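## Task

Rotate the red die until its upward face shows the same number as the blue die's upward face, and leave it entirely within the mat. All other dice must keep the numbers they show now, and every die must rest flat. Anything held in place only by the robot does not count. Finish by opening the grippers and pulling the arms away.

## Robot and tools

Robot: two arms, left_arm and right_arm, each with a parallel two-finger gripper and a wrist camera. Bases in the scene frame: left_arm at (-0.035, +0.292, 0) m, quat_wxyz (+0.995, 0, 0, +0.102); right_arm at (+0.022, -0.301, 0) m, quat_wxyz (+0.998, 0, 0, -0.070). The names do not refer to image sides.

Scene frame: origin on the table surface midway between the arms, +z up, +x outward over the table, left_arm on the +y side. Gripper frame: fingers extend along +z, close and open along y. The reported end_effector_position is the point between the pads, roughly 1 cm back from the fingertips; at long reach the printed position may differ from the real one.

execute_actions(actions): a list of actions run one after another; an empty list just returns state and images. Each action is a table of at most 15 rows, one row per control step of 1/30 s; if fewer rows are given, the last one repeats until 15 steps pass. Every row is a single list of 14 numbers, all in [-1, 1], covering both arms even if one is idle: dx, dy, dz, rx, ry, rz, opening for left_arm, then the same seven for right_arm. dx..rz are an offset, not a pose: they give the target relative to the gripper's measured pose at the start of that action (for a call's first action, the pose from the latest result in this scene), expressed in the gripper's own axes. Every row is relative to that same start pose, not to the row before. Scale: 1.0 = 0.6 m for dx, dy, dz and 180 degrees for the rotation; rx, ry, rz form one rotation vector. Opening is absolute, not an offset: +1 fully open (0.094 m), -1 closed.

move(target, speed, blocking): drives each gripper in a straight line toward its target, all arms finishing together, in 0.5 to 10 s (longer paths get cut at 10 s). target is one 14-number row laid out as above, offsets in gripper axes from the pose in the scene's latest result, with absolute openings sent at the start. speed is the path top speed in m/s, 0.002 to 0.5, default 0.25; rotation is capped at twice that in rad/s. Grippers take the shorter rotation. Paths ignore obstacles and the other arm; grippers lag, drift and may exceed speed near full reach. Faster moves and targets set deeper past a contact hit and press harder. The result adds a move: line with the ending (done, off_target, moving, held, fault) and active limits, plus each gripper's distance from its target. If only one arm is named, the other finished fine. held as an ending means a check stopped that arm's final step; limits=paced means its pose was clipped; limits=held means some steps were blocked and the arm may then speed up sharply. With blocking=false the result arrives after 0.5 s while motion continues; execute_actions and new moves are refused until a result shows the end, so use wait(0) or stop.

wait(seconds): 0 to 10 s, arms keep their last command; a running move continues and the wait ends early when it does. stop(): brakes a running move; it needs room, more if fast; fingers keep moving. zoom_image(camera, region): camera is cam_high (672x504), cam_left_wrist or cam_right_wrist (504x504); region [x0, y0, x1, y1] in pixels from the top-left, at most 504 by 504. read_manual(section): returns only licence texts ("licences"). finished_scene(scene): pass the current scene's number; irreversible, the goal must already hold and persist. Replying with no tool call ends everything.

Control behaviour: each step, the commanded pose is clipped to within 70 mm and 16 degrees of the measured one, then reached by damped inverse kinematics, favouring position over orientation. A distant target may need several actions; after an action an arm only continues to its last clipped pose. Hand target lines show where each gripper is being driven. Arms usually settle a cm or more short, typically low, and zero offsets let them sag further. To keep an arm in place, in the first call of a reply send the offset back to its desired pose, then zeros afterward, aiming higher if it still droops. Elbows stop just short of straight. Joint ranges (rad): waist -2.880 to 2.880, shoulder 0.000 to 3.142, elbow 0.000 to 3.019, wrist pitch -1.693 to 1.571, wrist yaw -1.571 to 1.571, wrist roll -2.094 to 2.094.

Results: a state line per arm with position (m) and quat_wxyz in the scene frame; grip_measured on the command scale (last Joint positions entry is the opening in metres, each gripper off by up to about 1 mm); joint torques, which carry offsets and noise and are nonzero in free air; pose unreachable lines when the clearance check altered a command; FAULT, MOTOR HOT (from 85 °C) and OVER-TEMPERATURE FAULT (100 °C, the arm drops until cooled). Camera calibration gives K, distortion and T_world_to_cam per camera; real cameras may deviate by a few degrees and millimetres.

Grasping: to hold, command an opening below grip_measured, about 0.03 lower for a firm grip. Pad force is around 50 to 62 N.

Avoid: dropping or knocking anything off the table (fails), arms colliding or pressing each other, slams, hard pushes, slips, and letting dice land tilted or flip other dice. Occasional external tugs or pushes may occur. The robot keeps holding its last command while you compose a reply; less robot time and smoother, lower-effort motion are better.

Each tool is called after "Call:" as name([rows], argument=value, ...), one row to a line, values as JSON.

## Session

Call:
execute_actions(actions=[])

Scene clock: 0.00 s.
left_arm: end_effector_position=(+0.5438, +0.5122, +0.3000) grip_measured=+1.000 end_effector_quat_wxyz=(+0.016, +0.730, +0.679, +0.074) | right_arm: end_effector_position=(+0.1527, +0.0564, +0.1353) grip_measured=+1.000 end_effector_quat_wxyz=(+0.691, -0.104, +0.686, +0.204)
Joint positions: left_arm=[ 0.153  1.9    2.101 -1.623 -0.026  2.002  0.094] | right_arm=[1.801 1.707 0.325 1.491 1.223 0.035 0.094]
Joint velocities: left_arm=[-0.005 -0.005 -0.022 -0.007 -0.095 -0.007  0.   ] | right_arm=[-0.005 -0.005  0.002 -0.002 -0.051  0.037  0.   ]
Joint torques (N m, as the arm reports them, + toward a larger angle): no reading
Hand target (left_arm): +0.548, +0.514, +0.316; +0.023, +0.729, +0.678, +0.091
Hand target (right_arm): +0.152, +0.060, +0.139; +0.691, -0.098, +0.685, +0.209

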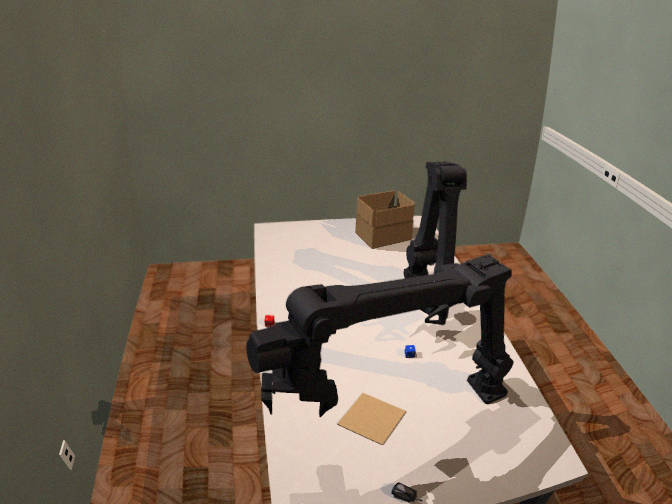

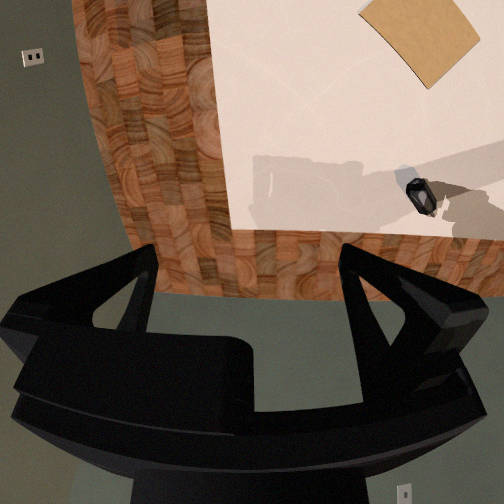

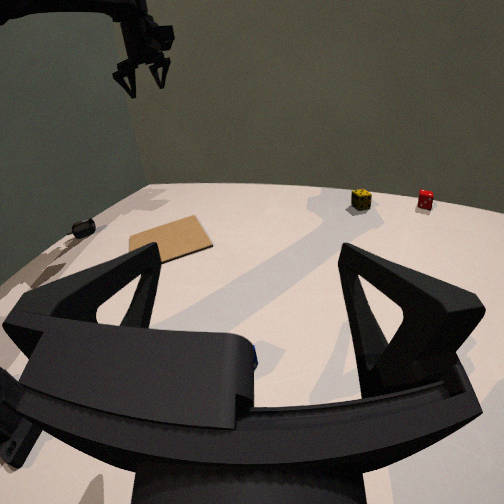

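Call:
zoom_image(camera="cam_high", region=[390, 335, 430, 365])

Call:
zoom_image(camera="cam_high", region=[250, 305, 290, 335])

Call:
zoom_image(camera="cam_right_wrist", region=[340, 170, 450, 230])

Region (390, 335, 430, 365) of cam_high's 672x504 image, scaled by 12.600, with more detail than that image has; it fills the top 378 rows of this view, and the rest is white.

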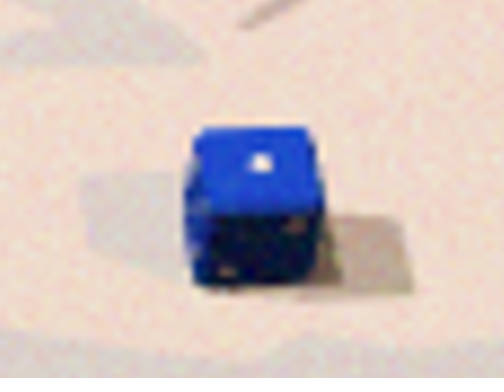

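Region (250, 305, 290, 335) of cam_high's 672x504 image, scaled by 12.600, with more detail than that image has; it fills the top 378 rows of this view, and the rest is white.

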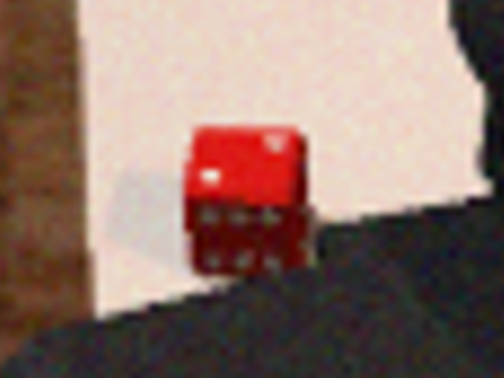

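Region (340, 170, 450, 230) of cam_right_wrist's 504x504 image, scaled by 4.582, with more detail than that image has; it fills the top 275 rows of this view, and the rest is white.

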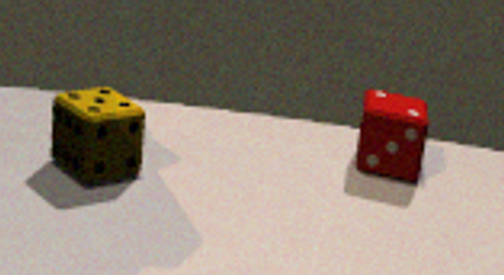

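Call:
move(target=[0,0,0,0,0,0,1,-0.05,-0.667,0.418,-0.344,0.183,-0.126,1], speed=0.15)

Scene clock: 47.43 s.
left_arm: end_effector_position=(+0.5438, +0.5122, +0.3000) grip_measured=+1.000 end_effector_quat_wxyz=(+0.016, +0.730, +0.679, +0.074) | right_arm: end_effector_position=(+0.5269, -0.1904, +0.1105) grip_measured=+1.000 end_effector_quat_wxyz=(-0.336, +0.599, -0.623, -0.375)
Joint positions: left_arm=[ 0.153  1.9    2.101 -1.623 -0.026  2.002  0.094] | right_arm=[ 0.065  1.88   1.32  -1.202 -1.045 -1.717  0.094]
Joint velocities: left_arm=[-0.015 -0.005 -0.012 -0.022 -0.007 -0.022  0.   ] | right_arm=[-0.015 -0.005  0.007 -0.007 -0.007  0.007  0.   ]
Joint torques (N m, as the arm reports them, + toward a larger angle): left_arm=[ -0.03 -20.81   9.82   0.42   0.2    0.03] | right_arm=[  0.39 -15.41  11.21  -0.49  -0.47  -0.11]
Hand target (left_arm): +0.544, +0.512, +0.300; +0.016, +0.730, +0.679, +0.074
Hand target (right_arm): +0.546, -0.197, +0.121; -0.348, +0.607, -0.617, -0.361
Off the commanded pose (left_arm): 0.000 m, 0 deg.
Off the commanded pose (right_arm): 0.027 m, 4 deg.
move: off_target (right_arm)
camera_calibration (this result's frames):
cam_right_wrist: T_world_to_cam=[[0.998214, 0.00028127, -0.059734, -0.52517], [-0.0252556, -0.904227, -0.426304, -0.105012], [-0.054133, 0.427051, -0.902606, 0.334008], [0, 0, 0, 1]] pos_world=[0.539661, -0.237446, 0.22534]

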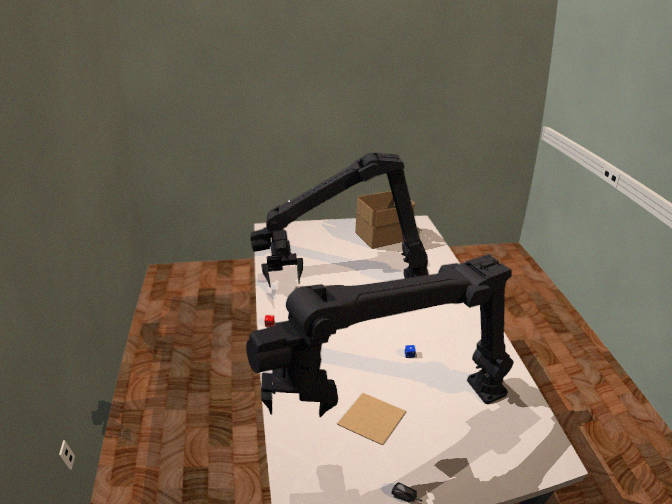

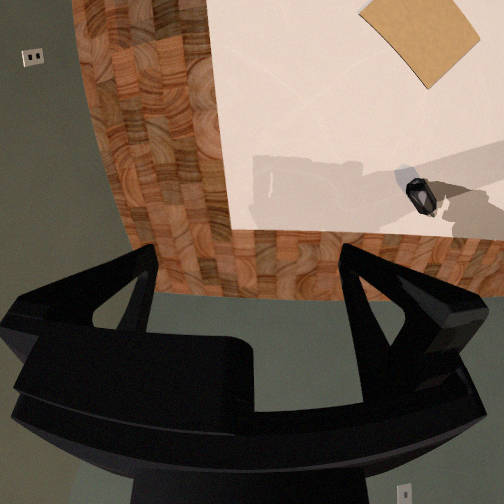

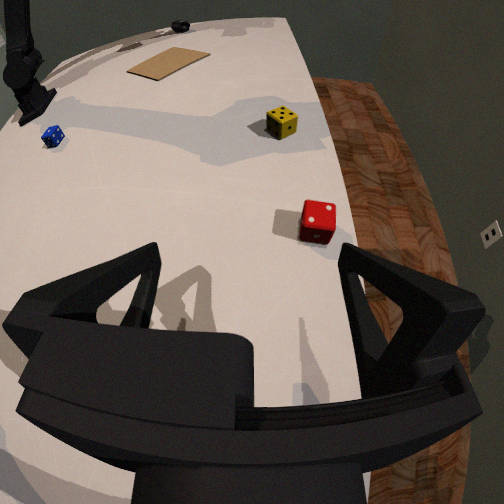

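Call:
move(target=[0.1,-0.55,0,0,0,0,1,0.03,-0.142,0.103,0,0,0,1], speed=0.15)

Scene clock: 56.63 s.
left_arm: end_effector_position=(+0.2239, +0.5889, +0.2503) grip_measured=+1.000 end_effector_quat_wxyz=(-0.051, +0.596, +0.800, +0.053) | right_arm: end_effector_position=(+0.5884, -0.1523, +0.0527) grip_measured=+1.000 end_effector_quat_wxyz=(-0.323, +0.589, -0.632, -0.385)
Joint positions: left_arm=[ 0.601  1.309  1.257 -1.426 -0.114  2.091  0.094] | right_arm=[ 0.14   2.081  1.479 -1.062 -1.051 -1.555  0.094]
Joint velocities: left_arm=[ 0.005 -0.005 -0.007 -0.002 -0.051  0.022  0.   ] | right_arm=[ 0.005  0.005  0.022 -0.007  0.007  0.007  0.   ]
Joint torques (N m, as the arm reports them, + toward a larger angle): left_arm=[  0.6  -12.12   9.68   0.73   0.02   0.18] | right_arm=[  1.43 -18.22  10.89   0.28  -0.7    0.11]
Hand target (left_arm): +0.222, +0.590, +0.256; -0.051, +0.599, +0.796, +0.065
Hand target (right_arm): +0.609, -0.146, +0.061; -0.336, +0.599, -0.623, -0.374
Off the commanded pose (left_arm): 0.017 m, 22 deg; orientation clipped at the last step of the last action.
Off the commanded pose (right_arm): 0.023 m, 2 deg.
joint sent to its limit (left arm) — the command would take joint 6 (wrist roll) past its upper limit, so that joint was sent only as far as its limit.
move: off_target (left_arm, right_arm); limits=paced
camera_calibration (this result's frames):
cam_left_wrist: T_world_to_cam=[[-0.958226, -0.283564, -0.0373389, 0.390826], [-0.22974, 0.685353, 0.691022, -0.516559], [-0.170358, 0.670733, -0.721869, -0.0542743], [0, 0, 0, 1]] pos_world=[0.24658, 0.501253, 0.332367]
cam_right_wrist: T_world_to_cam=[[0.994745, -0.00582928, -0.102217, -0.586726], [-0.048558, -0.905808, -0.420897, -0.0805306], [-0.090135, 0.423649, -0.901331, 0.289455], [0, 0, 0, 1]] pos_world=[0.605823, -0.198993, 0.167026]

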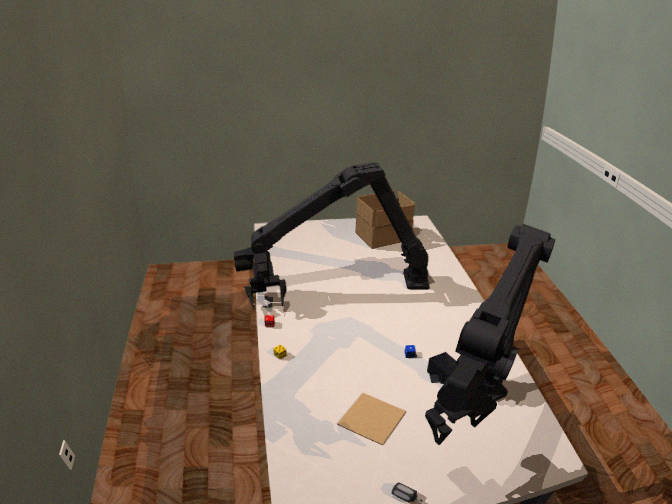

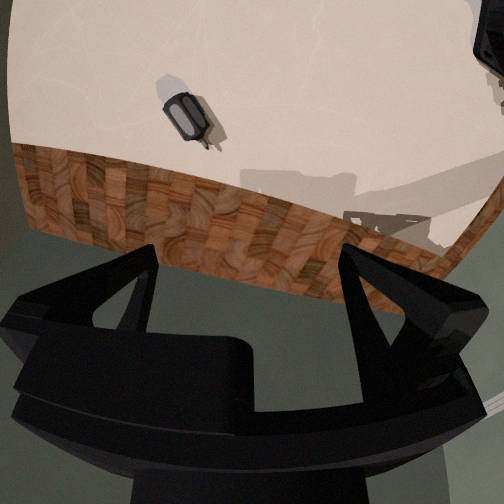

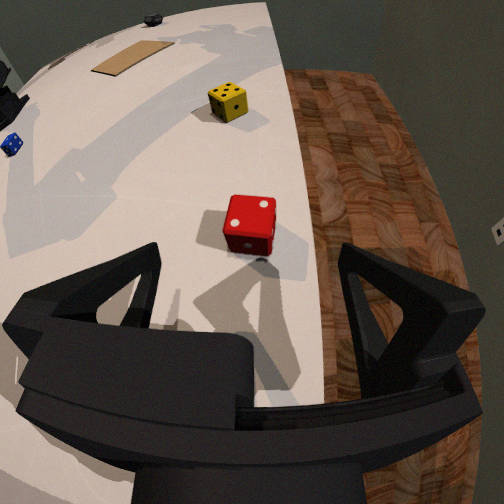

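Call:
move(target=[0,0,0,0,0,0,1,-0.013,-0.045,0.093,0.042,0,-0.028,1], speed=0.06)

Scene clock: 66.93 s.
left_arm: end_effector_position=(+0.2239, +0.5889, +0.2503) grip_measured=+1.000 end_effector_quat_wxyz=(-0.051, +0.596, +0.800, +0.053) | right_arm: end_effector_position=(+0.6160, -0.1051, +0.0259) grip_measured=+1.000 end_effector_quat_wxyz=(-0.376, +0.593, -0.631, -0.329)
Joint positions: left_arm=[ 0.601  1.309  1.257 -1.426 -0.114  2.091  0.094] | right_arm=[ 0.223  2.081  1.385 -0.573 -1.019 -1.256  0.094]
Joint velocities: left_arm=[-0.005 -0.005  0.002 -0.007  0.007  0.037  0.   ] | right_arm=[-0.015 -0.005 -0.012  0.002  0.022  0.066  0.   ]
Joint torques (N m, as the arm reports them, + toward a larger angle): left_arm=[ -0.01 -10.64   9.84   0.34   0.13   0.04] | right_arm=[  1.56 -20.18   5.86   1.42  -0.46   0.12]
Hand target (left_arm): +0.224, +0.589, +0.250; -0.051, +0.596, +0.800, +0.053
Hand target (right_arm): +0.614, -0.100, +0.029; -0.378, +0.594, -0.630, -0.328
Off the commanded pose (left_arm): 0.000 m, 0 deg.
Off the commanded pose (right_arm): 0.006 m, 0 deg.
move: done
camera_calibration (this result's frames):
cam_left_wrist: T_world_to_cam=[[-0.958226, -0.283564, -0.0373389, 0.390826], [-0.22974, 0.685353, 0.691022, -0.516559], [-0.170358, 0.670733, -0.721869, -0.0542743], [0, 0, 0, 1]] pos_world=[0.24658, 0.501253, 0.332367]
cam_right_wrist: T_world_to_cam=[[0.996361, -0.0773631, 0.0357635, -0.628651], [-0.0552849, -0.906006, -0.419638, -0.043584], [0.0648664, 0.416134, -0.906987, 0.15168], [0, 0, 0, 1]] pos_world=[0.614115, -0.151241, 0.141765]

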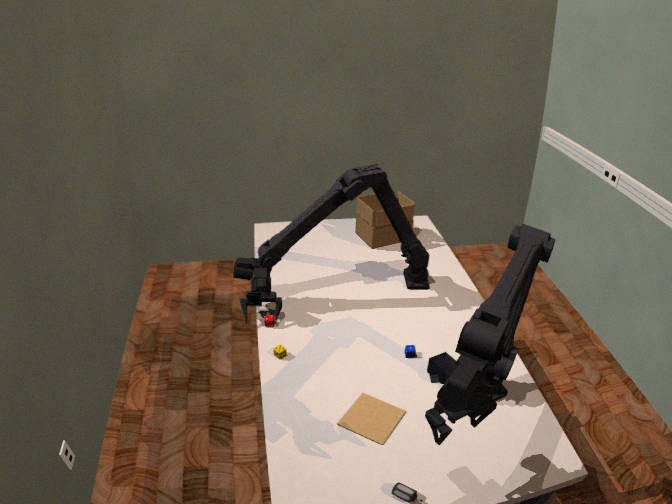

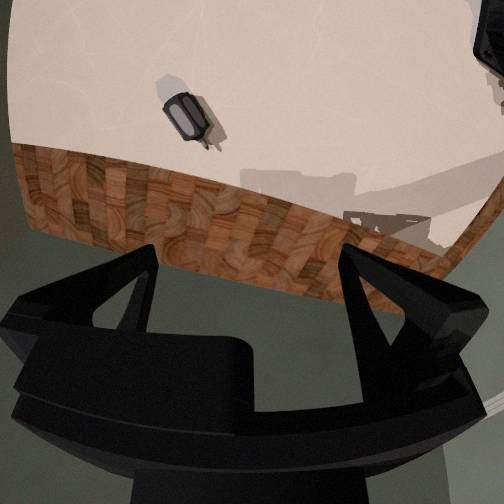

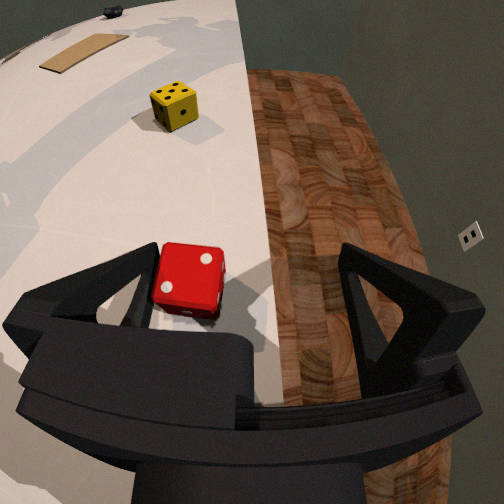

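Call:
move(target=[0,0,0,0,0,0,1,0.014,0.045,0.006,0,0,0,1], speed=0.04)

Scene clock: 70.83 s.
left_arm: end_effector_position=(+0.2239, +0.5889, +0.2503) grip_measured=+1.000 end_effector_quat_wxyz=(-0.051, +0.596, +0.800, +0.053) | right_arm: end_effector_position=(+0.5932, -0.1066, +0.0130) grip_measured=+1.000 end_effector_quat_wxyz=(-0.374, +0.589, -0.634, -0.334)
Joint positions: left_arm=[ 0.601  1.309  1.257 -1.426 -0.114  2.091  0.094] | right_arm=[ 0.223  2.062  1.303 -0.517 -1.024 -1.249  0.094]
Joint velocities: left_arm=[ 0.005 -0.005 -0.012 -0.012 -0.037 -0.022  0.   ] | right_arm=[-0.015 -0.024 -0.007 -0.007  0.037  0.066  0.   ]
Joint torques (N m, as the arm reports them, + toward a larger angle): left_arm=[ -0.03 -10.65   9.85   0.34   0.13   0.04] | right_arm=[  0.19 -19.62   5.05   1.63  -0.31   0.03]
Hand target (left_arm): +0.224, +0.589, +0.250; -0.051, +0.596, +0.800, +0.053
Hand target (right_arm): +0.589, -0.104, +0.016; -0.376, +0.593, -0.631, -0.329
Off the commanded pose (left_arm): 0.000 m, 0 deg.
Off the commanded pose (right_arm): 0.006 m, 1 deg.
move: done
camera_calibration (this result's frames):
cam_left_wrist: T_world_to_cam=[[-0.958226, -0.283564, -0.0373389, 0.390826], [-0.22974, 0.685353, 0.691022, -0.516559], [-0.170358, 0.670733, -0.721869, -0.0542743], [0, 0, 0, 1]] pos_world=[0.24658, 0.501253, 0.332367]
cam_right_wrist: T_world_to_cam=[[0.996563, -0.0797552, 0.0223836, -0.60581], [-0.0628504, -0.904012, -0.422862, -0.0468605], [0.0539605, 0.420002, -0.905917, 0.148944], [0, 0, 0, 1]] pos_world=[0.592746, -0.153236, 0.128676]

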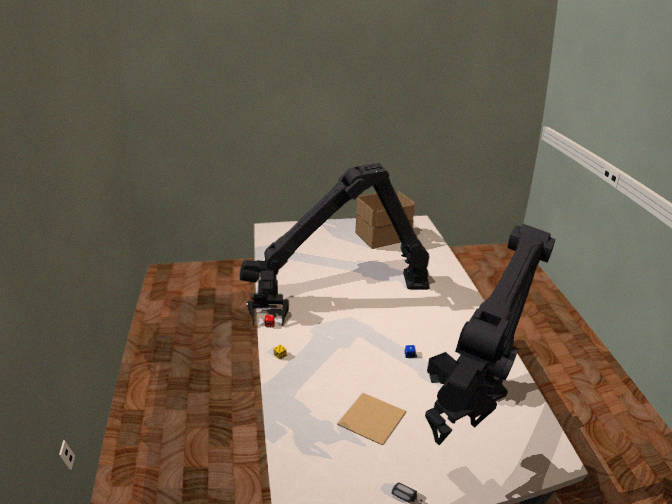

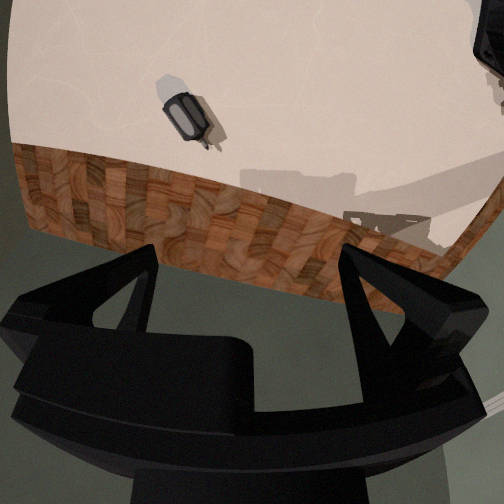

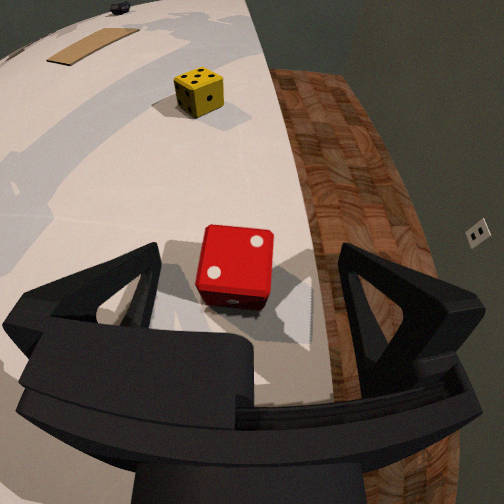

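Call:
move(target=[0,0,0,0,0,0,1,-0.005,0.015,0,0,0,0,-0.55], speed=0.03)

Call:
move(target=[0,0,0,0,0,0,1,-0.15,0.1,-0.085,0,0.5,0,-0.55], speed=0.2)

Scene clock: 76.70 s.
left_arm: end_effector_position=(+0.2239, +0.5889, +0.2503) grip_measured=+1.000 end_effector_quat_wxyz=(-0.051, +0.596, +0.800, +0.053) | right_arm: end_effector_position=(+0.5888, -0.1067, +0.0123) grip_measured=-0.379 end_effector_quat_wxyz=(-0.373, +0.589, -0.634, -0.336)
Joint positions: left_arm=[ 0.601  1.309  1.257 -1.426 -0.114  2.091  0.094] | right_arm=[ 0.223  2.057  1.29  -0.512 -1.027 -1.249  0.029]
Joint velocities: left_arm=[ 0.005 -0.005 -0.017 -0.007  0.007 -0.022  0.   ] | right_arm=[-0.005  0.015 -0.007  0.002 -0.007  0.007  0.001]
Joint torques (N m, as the arm reports them, + toward a larger angle): left_arm=[ -0.03 -10.67   9.85   0.32   0.13   0.04] | right_arm=[  0.61 -19.84   4.92   1.37  -0.4    0.08]
Hand target (left_arm): +0.224, +0.589, +0.250; -0.051, +0.596, +0.800, +0.053
Hand target (right_arm): +0.584, -0.104, +0.015; -0.373, +0.590, -0.633, -0.334
Off the commanded pose (left_arm): 0.000 m, 0 deg.
Off the commanded pose (right_arm): 0.006 m, 0 deg.
move: done
camera_calibration (this result's frames):
cam_left_wrist: T_world_to_cam=[[-0.958226, -0.283564, -0.0373389, 0.390826], [-0.22974, 0.685353, 0.691022, -0.516559], [-0.170358, 0.670733, -0.721869, -0.0542743], [0, 0, 0, 1]] pos_world=[0.24658, 0.501253, 0.332367]
cam_right_wrist: T_world_to_cam=[[0.99669, -0.0792212, 0.0182513, -0.601401], [-0.0640038, -0.903077, -0.424682, -0.0467565], [0.0501262, 0.422108, -0.905158, 0.151049], [0, 0, 0, 1]] pos_world=[0.588846, -0.153627, 0.127843]

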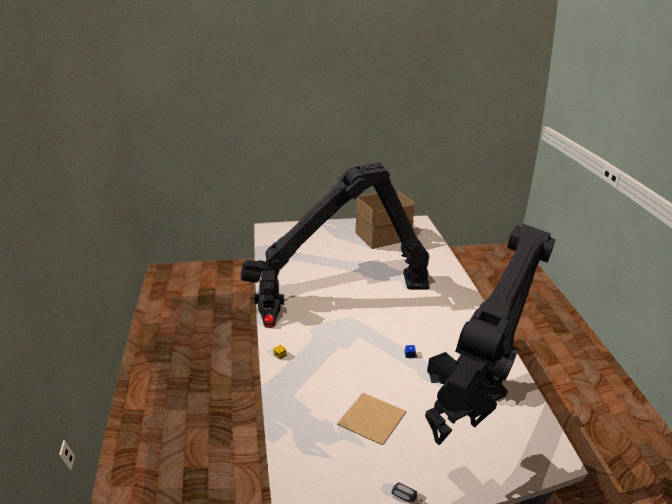

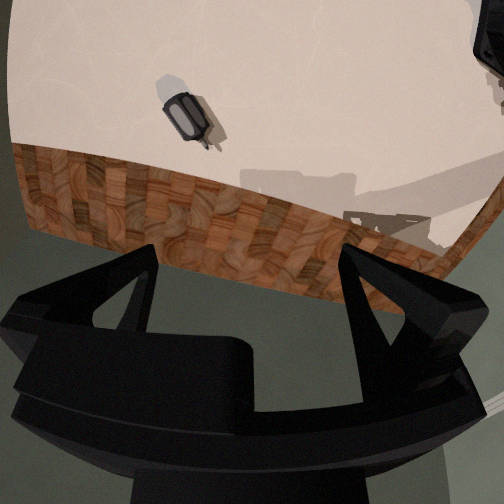

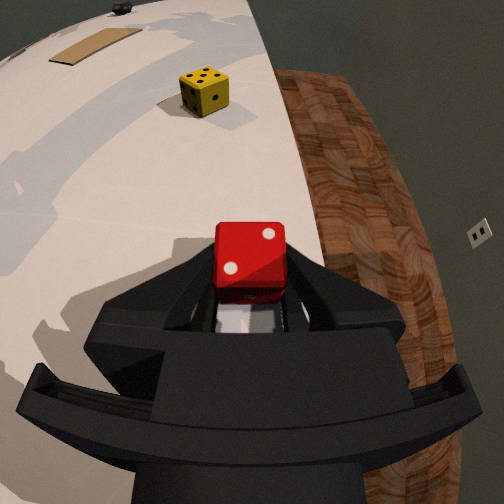

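Scene clock: 81.00 s.
left_arm: end_effector_position=(+0.2239, +0.5889, +0.2503) grip_measured=+1.000 end_effector_quat_wxyz=(-0.051, +0.596, +0.800, +0.053) | right_arm: end_effector_position=(+0.5099, -0.1165, +0.1043) grip_measured=-0.379 end_effector_quat_wxyz=(+0.195, +0.654, -0.708, +0.181)
Joint positions: left_arm=[ 0.601  1.309  1.257 -1.426 -0.114  2.091  0.094] | right_arm=[ 0.645  1.963  1.609 -1.534  0.443 -0.915  0.029]
Joint velocities: left_arm=[-0.005 -0.005 -0.012  0.002  0.007 -0.081  0.   ] | right_arm=[ 0.005 -0.024  0.007  0.012  0.066  0.022  0.   ]
Joint torques (N m, as the arm reports them, + toward a larger angle): left_arm=[ -0.07 -10.69   9.85   0.34   0.13   0.04] | right_arm=[  0.26 -17.48  11.88  -0.94   0.32   0.17]
Hand target (left_arm): +0.224, +0.589, +0.250; -0.051, +0.596, +0.800, +0.053
Hand target (right_arm): +0.524, -0.104, +0.116; +0.179, +0.650, -0.714, +0.188
Off the commanded pose (left_arm): 0.000 m, 0 deg.
Off the commanded pose (right_arm): 0.026 m, 1 deg.
move: off_target (right_arm)
camera_calibration (this result's frames):
cam_left_wrist: T_world_to_cam=[[-0.958226, -0.283564, -0.0373389, 0.390826], [-0.22974, 0.685353, 0.691022, -0.516559], [-0.170358, 0.670733, -0.721869, -0.0542743], [0, 0, 0, 1]] pos_world=[0.24658, 0.501253, 0.332367]
cam_right_wrist: T_world_to_cam=[[0.997297, -0.0734636, -0.00120979, -0.522831], [-0.0287702, -0.405612, 0.913593, -0.12118], [-0.0676065, -0.911088, -0.406629, 0.0951719], [0, 0, 0, 1]] pos_world=[0.524366, -0.000851045, 0.148776]

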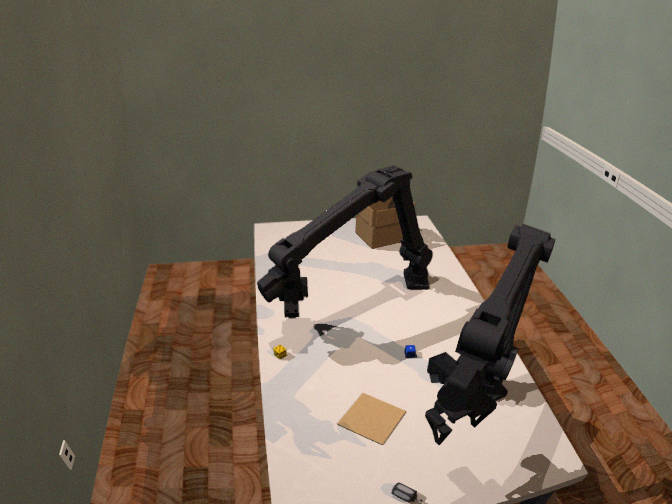

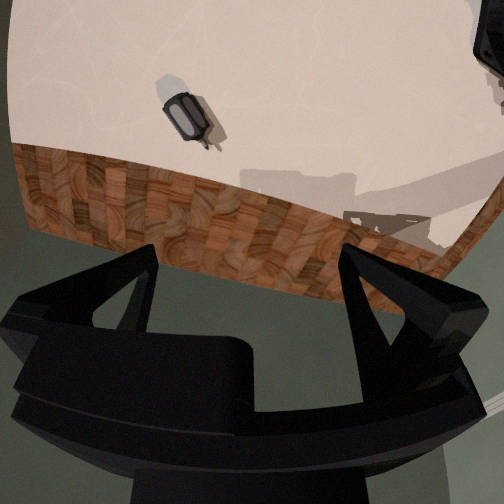

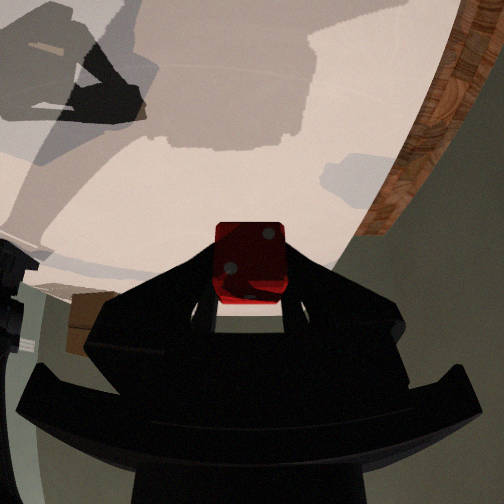

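Call:
move(target=[0,-0.25,0,0,0,0,1,-0.623,0.34,-0.327,0.256,0,-0.429,-0.55], speed=0.2)

Scene clock: 90.57 s.
left_arm: end_effector_position=(+0.0889, +0.5468, +0.2410) grip_measured=+1.000 end_effector_quat_wxyz=(-0.101, +0.513, +0.851, +0.048) | right_arm: end_effector_position=(+0.3314, +0.2903, +0.0687) grip_measured=-0.378 end_effector_quat_wxyz=(+0.038, +0.964, -0.040, +0.261)
Joint positions: left_arm=[ 0.792  1.008  0.996 -1.468 -0.204  2.091  0.094] | right_arm=[ 1.36   2.127  1.791 -1.138  0.526 -1.865  0.029]
Joint velocities: left_arm=[-0.005  0.005 -0.002  0.002 -0.007 -0.022  0.   ] | right_arm=[-0.005  0.005 -0.002  0.002 -0.007 -0.022 -0.   ]
Joint torques (N m, as the arm reports them, + toward a larger angle): left_arm=[ 0.91 -6.81  9.44 -0.12 -0.11  0.19] | right_arm=[  0.18 -20.35  12.89   0.87   0.22  -0.12]
Hand target (left_arm): +0.083, +0.543, +0.243; -0.103, +0.515, +0.849, +0.045
Hand target (right_arm): +0.337, +0.315, +0.084; +0.010, +0.962, -0.039, +0.269
Off the commanded pose (left_arm): 0.010 m, 13 deg.
Off the commanded pose (right_arm): 0.033 m, 3 deg.
joint sent to its limit (left arm) — the command would take joint 6 (wrist roll) past its upper limit, so that joint was sent only as far as its limit.
move: off_target (left_arm, right_arm)
camera_calibration (this result's frames):
cam_left_wrist: T_world_to_cam=[[-0.884165, -0.467083, 0.00924118, 0.331677], [-0.305453, 0.592948, 0.745058, -0.467991], [-0.353484, 0.655932, -0.666935, -0.0446143], [0, 0, 0, 1]] pos_world=[0.134538, 0.461678, 0.31586]
cam_right_wrist: T_world_to_cam=[[0.0919922, 0.994247, -0.0548589, -0.32122], [0.41664, 0.0116058, 0.908997, -0.197188], [0.904405, -0.106477, -0.413176, -0.116057], [0, 0, 0, 1]] pos_world=[0.216669, 0.309303, 0.11367]

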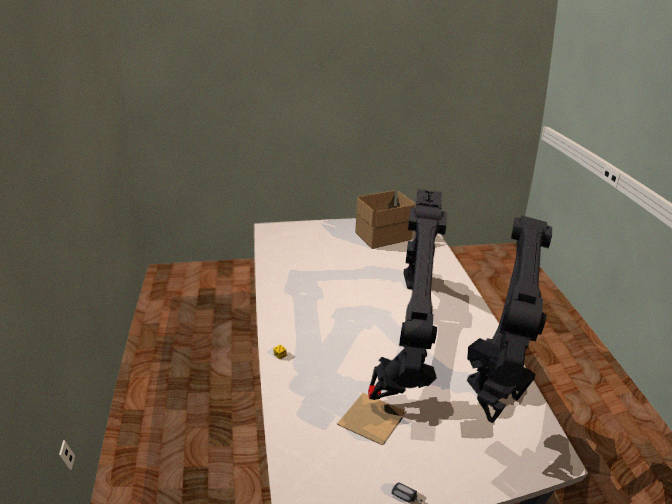

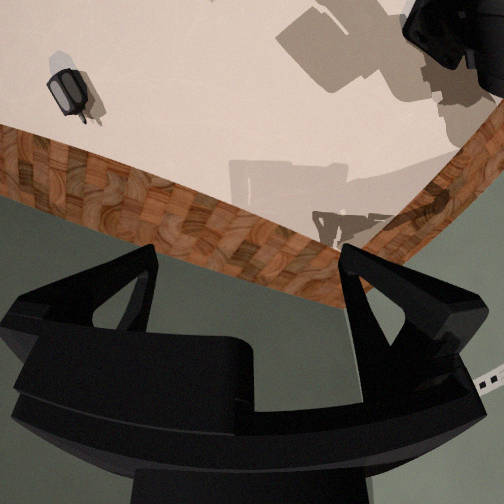

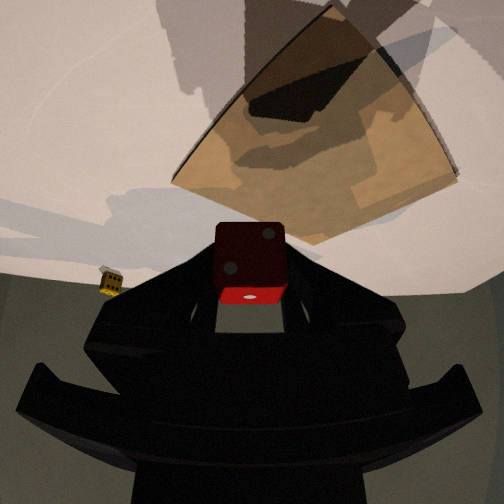

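Call:
move(target=[0,0,0,0,0,0,1,-0.038,-0.078,0.05,0.019,0,0.011,-0.55], speed=0.05)

Scene clock: 95.90 s.
left_arm: end_effector_position=(+0.0889, +0.5468, +0.2410) grip_measured=+1.000 end_effector_quat_wxyz=(-0.101, +0.513, +0.851, +0.048) | right_arm: end_effector_position=(+0.3300, +0.3083, +0.0213) grip_measured=-0.378 end_effector_quat_wxyz=(+0.032, +0.965, -0.043, +0.256)
Joint positions: left_arm=[ 0.792  1.008  0.996 -1.468 -0.204  2.091  0.094] | right_arm=[ 1.368  2.214  1.815 -1.072  0.513 -1.851  0.029]
Joint velocities: left_arm=[-0.005 -0.005 -0.012 -0.002  0.007 -0.022  0.   ] | right_arm=[-0.024  0.005  0.027 -0.002 -0.066  0.022  0.001]
Joint torques (N m, as the arm reports them, + toward a larger angle): left_arm=[-0.02 -5.54  9.87  0.33  0.06  0.04] | right_arm=[  1.49 -20.82  12.18   0.77   0.15   0.12]
Hand target (left_arm): +0.089, +0.547, +0.241; -0.101, +0.513, +0.851, +0.048
Hand target (right_arm): +0.330, +0.334, +0.030; +0.004, +0.964, -0.049, +0.262
Off the commanded pose (left_arm): 0.000 m, 0 deg.
Off the commanded pose (right_arm): 0.028 m, 3 deg.
move: off_target (right_arm)
camera_calibration (this result's frames):
cam_left_wrist: T_world_to_cam=[[-0.884165, -0.467083, 0.00924118, 0.331677], [-0.305453, 0.592948, 0.745058, -0.467991], [-0.353484, 0.655932, -0.666935, -0.0446143], [0, 0, 0, 1]] pos_world=[0.134538, 0.461678, 0.31586]
cam_right_wrist: T_world_to_cam=[[0.093747, 0.994683, -0.0426203, -0.3426], [0.425521, -0.00132927, 0.904948, -0.152535], [0.90008, -0.102972, -0.423383, -0.131862], [0, 0, 0, 1]] pos_world=[0.215711, 0.326998, 0.0676067]

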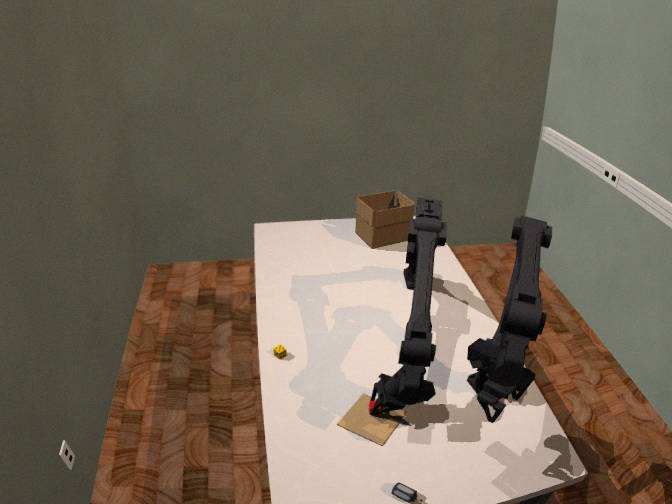

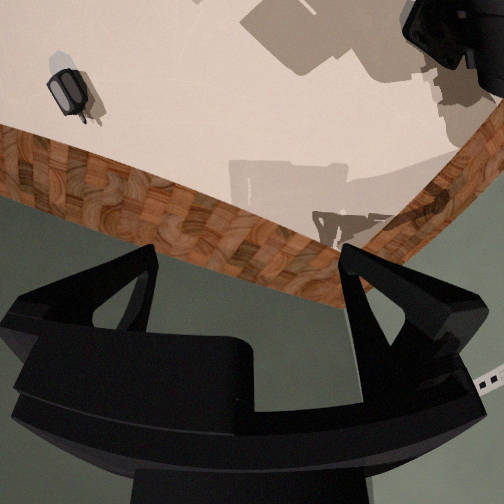

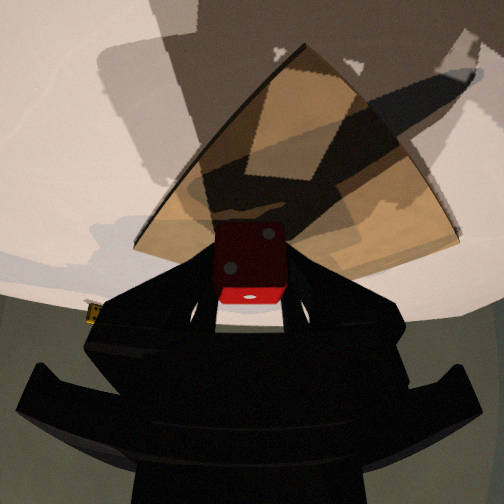

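Call:
move(target=[0,0,0,0,0,0,1,-0.004,-0.075,-0.007,0.019,0,0.011,-0.55], speed=0.04)

Call:
move(target=[0,0,0,0,0,0,1,0,-0.03,-0.008,0,0,0,0.5], speed=0.04)

Call:
move(target=[0,0,0,0,0,0,1,0.08,0,-0.2,0,0,0,0.5], speed=0.1)

Scene clock: 103.87 s.
left_arm: end_effector_position=(+0.0889, +0.5468, +0.2410) grip_measured=+1.000 end_effector_quat_wxyz=(-0.101, +0.513, +0.851, +0.048) | right_arm: end_effector_position=(+0.3335, +0.3325, +0.0211) grip_measured=-0.378 end_effector_quat_wxyz=(+0.013, +0.965, -0.050, +0.257)
Joint positions: left_arm=[ 0.792  1.008  0.996 -1.468 -0.204  2.091  0.094] | right_arm=[ 1.373  2.258  1.892 -1.072  0.504 -1.839  0.029]
Joint velocities: left_arm=[-0.005  0.005  0.007  0.002  0.007  0.007  0.   ] | right_arm=[-0.015 -0.015 -0.012  0.002  0.007  0.007 -0.001]
Joint torques (N m, as the arm reports them, + toward a larger angle): left_arm=[-0.01 -5.51  9.87  0.33  0.06  0.04] | right_arm=[  0.44 -20.71  12.23   0.44   0.02   0.19]
Hand target (left_arm): +0.089, +0.547, +0.241; -0.101, +0.513, +0.851, +0.048
Hand target (right_arm): +0.329, +0.353, +0.023; -0.002, +0.965, -0.051, +0.258
Off the commanded pose (left_arm): 0.000 m, 0 deg.
Off the commanded pose (right_arm): 0.021 m, 2 deg.
move: off_target (right_arm)
camera_calibration (this result's frames):
cam_left_wrist: T_world_to_cam=[[-0.884165, -0.467083, 0.00924118, 0.331677], [-0.305453, 0.592948, 0.745058, -0.467991], [-0.353484, 0.655932, -0.666935, -0.0446143], [0, 0, 0, 1]] pos_world=[0.134538, 0.461678, 0.31586]
cam_right_wrist: T_world_to_cam=[[0.098758, 0.995111, -0.00132547, -0.369642], [0.421825, -0.0406569, 0.905765, -0.139525], [0.901283, -0.0900107, -0.423778, -0.137343], [0, 0, 0, 1]] pos_world=[0.219145, 0.3498, 0.0676842]

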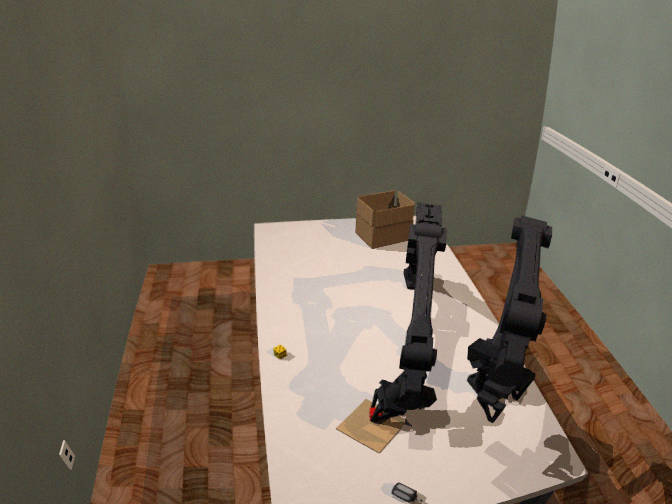

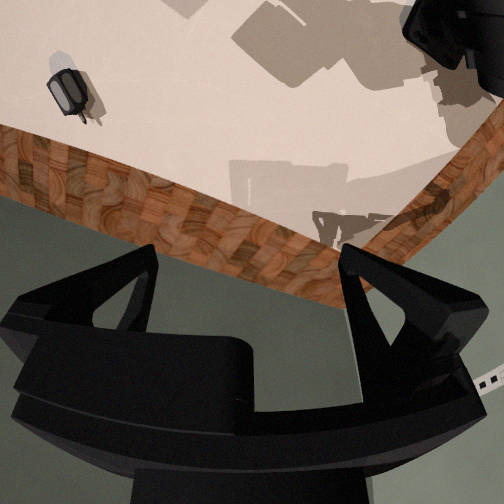

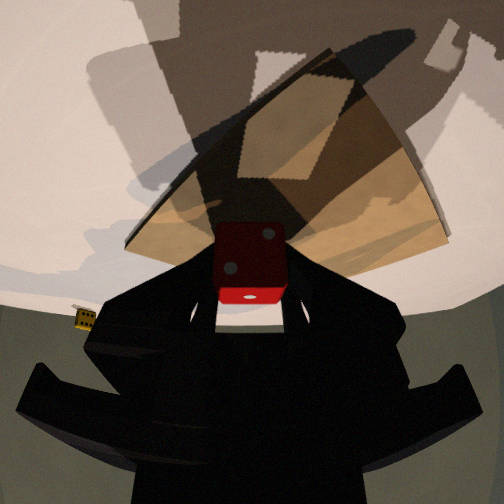

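Scene clock: 104.60 s.
left_arm: end_effector_position=(+0.0889, +0.5468, +0.2410) grip_measured=+1.000 end_effector_quat_wxyz=(-0.101, +0.513, +0.851, +0.048) | right_arm: end_effector_position=(+0.3332, +0.3314, +0.0198) grip_measured=+0.499 end_effector_quat_wxyz=(+0.025, +0.966, -0.047, +0.253)
Joint positions: left_arm=[ 0.792  1.008  0.996 -1.468 -0.204  2.091  0.094] | right_arm=[ 1.373  2.272  1.916 -1.109  0.505 -1.838  0.07 ]
Joint velocities: left_arm=[-0.005 -0.015  0.002 -0.017 -0.051 -0.022  0.   ] | right_arm=[ 0.005  0.005  0.007 -0.002  0.007  0.037 -0.   ]
Joint torques (N m, as the arm reports them, + toward a larger angle): left_arm=[-0.01 -5.5   9.86  0.33  0.06  0.04] | right_arm=[  0.6  -21.24  12.59   0.02   0.23   0.07]
Hand target (left_arm): +0.089, +0.547, +0.241; -0.101, +0.513, +0.851, +0.048
Hand target (right_arm): +0.332, +0.350, +0.025; +0.012, +0.965, -0.050, +0.257
Off the commanded pose (left_arm): 0.000 m, 0 deg.
Off the commanded pose (right_arm): 0.020 m, 2 deg.
move: off_target (right_arm)
camera_calibration (this result's frames):
cam_left_wrist: T_world_to_cam=[[-0.884165, -0.467083, 0.00924118, 0.331677], [-0.305453, 0.592948, 0.745058, -0.467991], [-0.353484, 0.655932, -0.666935, -0.0446143], [0, 0, 0, 1]] pos_world=[0.134538, 0.461678, 0.31586]
cam_right_wrist: T_world_to_cam=[[0.0993435, 0.994687, -0.0269811, -0.368088], [0.429444, -0.0183989, 0.902906, -0.148126], [0.897613, -0.101285, -0.42899, -0.132638], [0, 0, 0, 1]] pos_world=[0.219236, 0.349973, 0.0669118]

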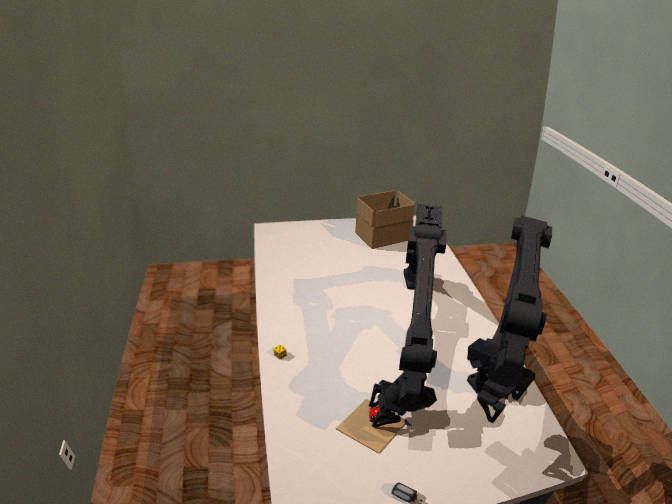

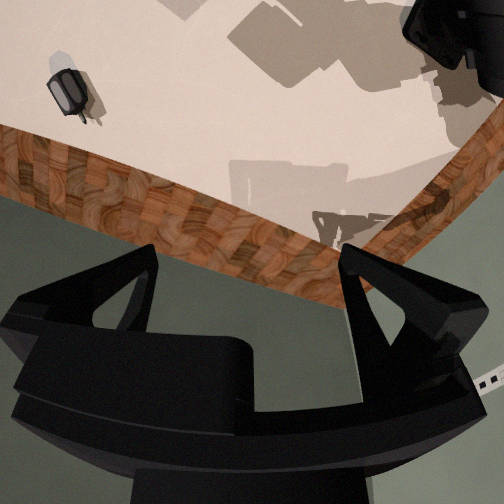

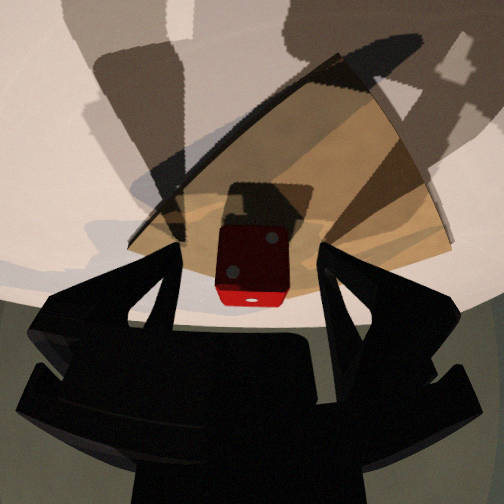

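Scene clock: 106.30 s.
left_arm: end_effector_position=(+0.0889, +0.5468, +0.2410) grip_measured=+1.000 end_effector_quat_wxyz=(-0.101, +0.513, +0.851, +0.048) | right_arm: end_effector_position=(+0.3180, +0.3162, +0.1069) grip_measured=+0.499 end_effector_quat_wxyz=(+0.062, +0.967, -0.038, +0.242)
Joint positions: left_arm=[ 0.792  1.008  0.996 -1.468 -0.204  2.091  0.094] | right_arm=[ 1.387  2.197  2.023 -1.378  0.505 -1.821  0.07 ]
Joint velocities: left_arm=[-0.005 -0.005  0.007 -0.002  0.022 -0.066  0.   ] | right_arm=[-0.005 -0.005  0.002 -0.022 -0.022 -0.007 -0.001]
Joint torques (N m, as the arm reports them, + toward a larger angle): left_arm=[-0.03 -5.51  9.86  0.33  0.06  0.04] | right_arm=[  1.3  -25.05  12.84  -0.16   0.3    0.1 ]
Hand target (left_arm): +0.089, +0.547, +0.241; -0.101, +0.513, +0.851, +0.048
Hand target (right_arm): +0.316, +0.333, +0.148; +0.025, +0.966, -0.047, +0.253
Off the commanded pose (left_arm): 0.000 m, 0 deg.
Off the commanded pose (right_arm): 0.046 m, 5 deg.
move: off_target (right_arm)
camera_calibration (this result's frames):
cam_left_wrist: T_world_to_cam=[[-0.884165, -0.467083, 0.00924118, 0.331677], [-0.305453, 0.592948, 0.745058, -0.467991], [-0.353484, 0.655932, -0.666935, -0.0446143], [0, 0, 0, 1]] pos_world=[0.134538, 0.461678, 0.31586]
cam_right_wrist: T_world_to_cam=[[0.0985818, 0.989701, -0.103796, -0.33908], [0.453014, 0.0482372, 0.890197, -0.247781], [0.886036, -0.134779, -0.443593, -0.0673375], [0, 0, 0, 1]] pos_world=[0.205339, 0.338465, 0.155508]

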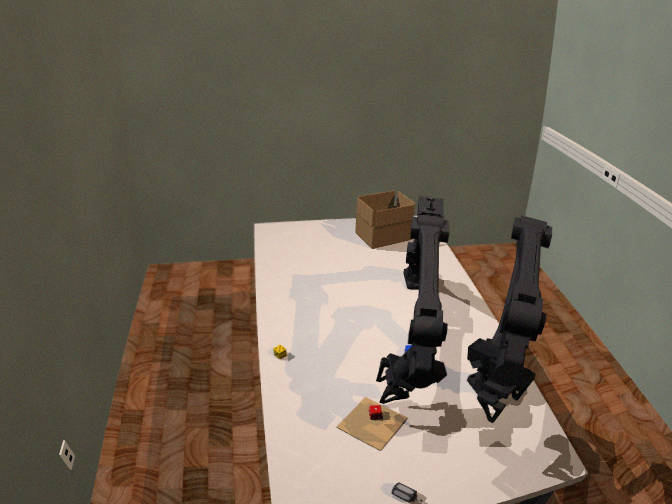

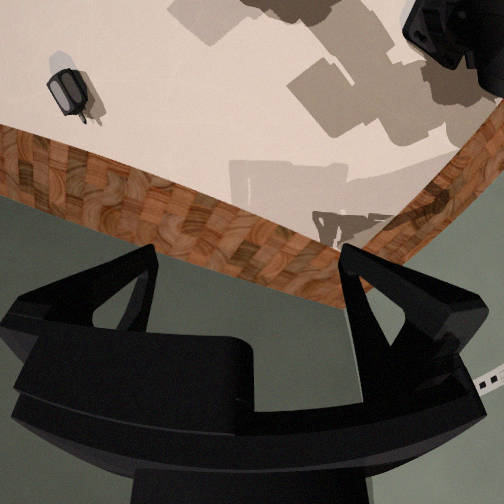

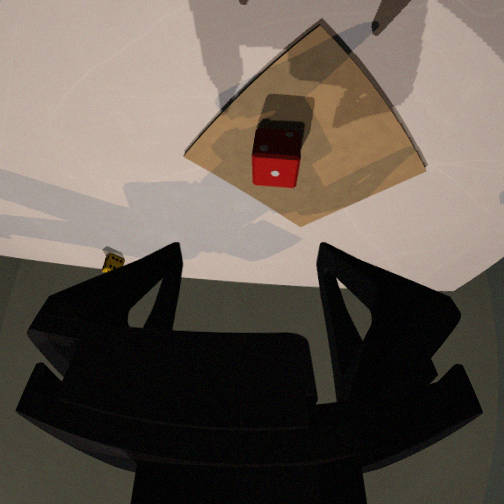

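Call:
finished_scene(scene=1)

The scene is finished: the task was done.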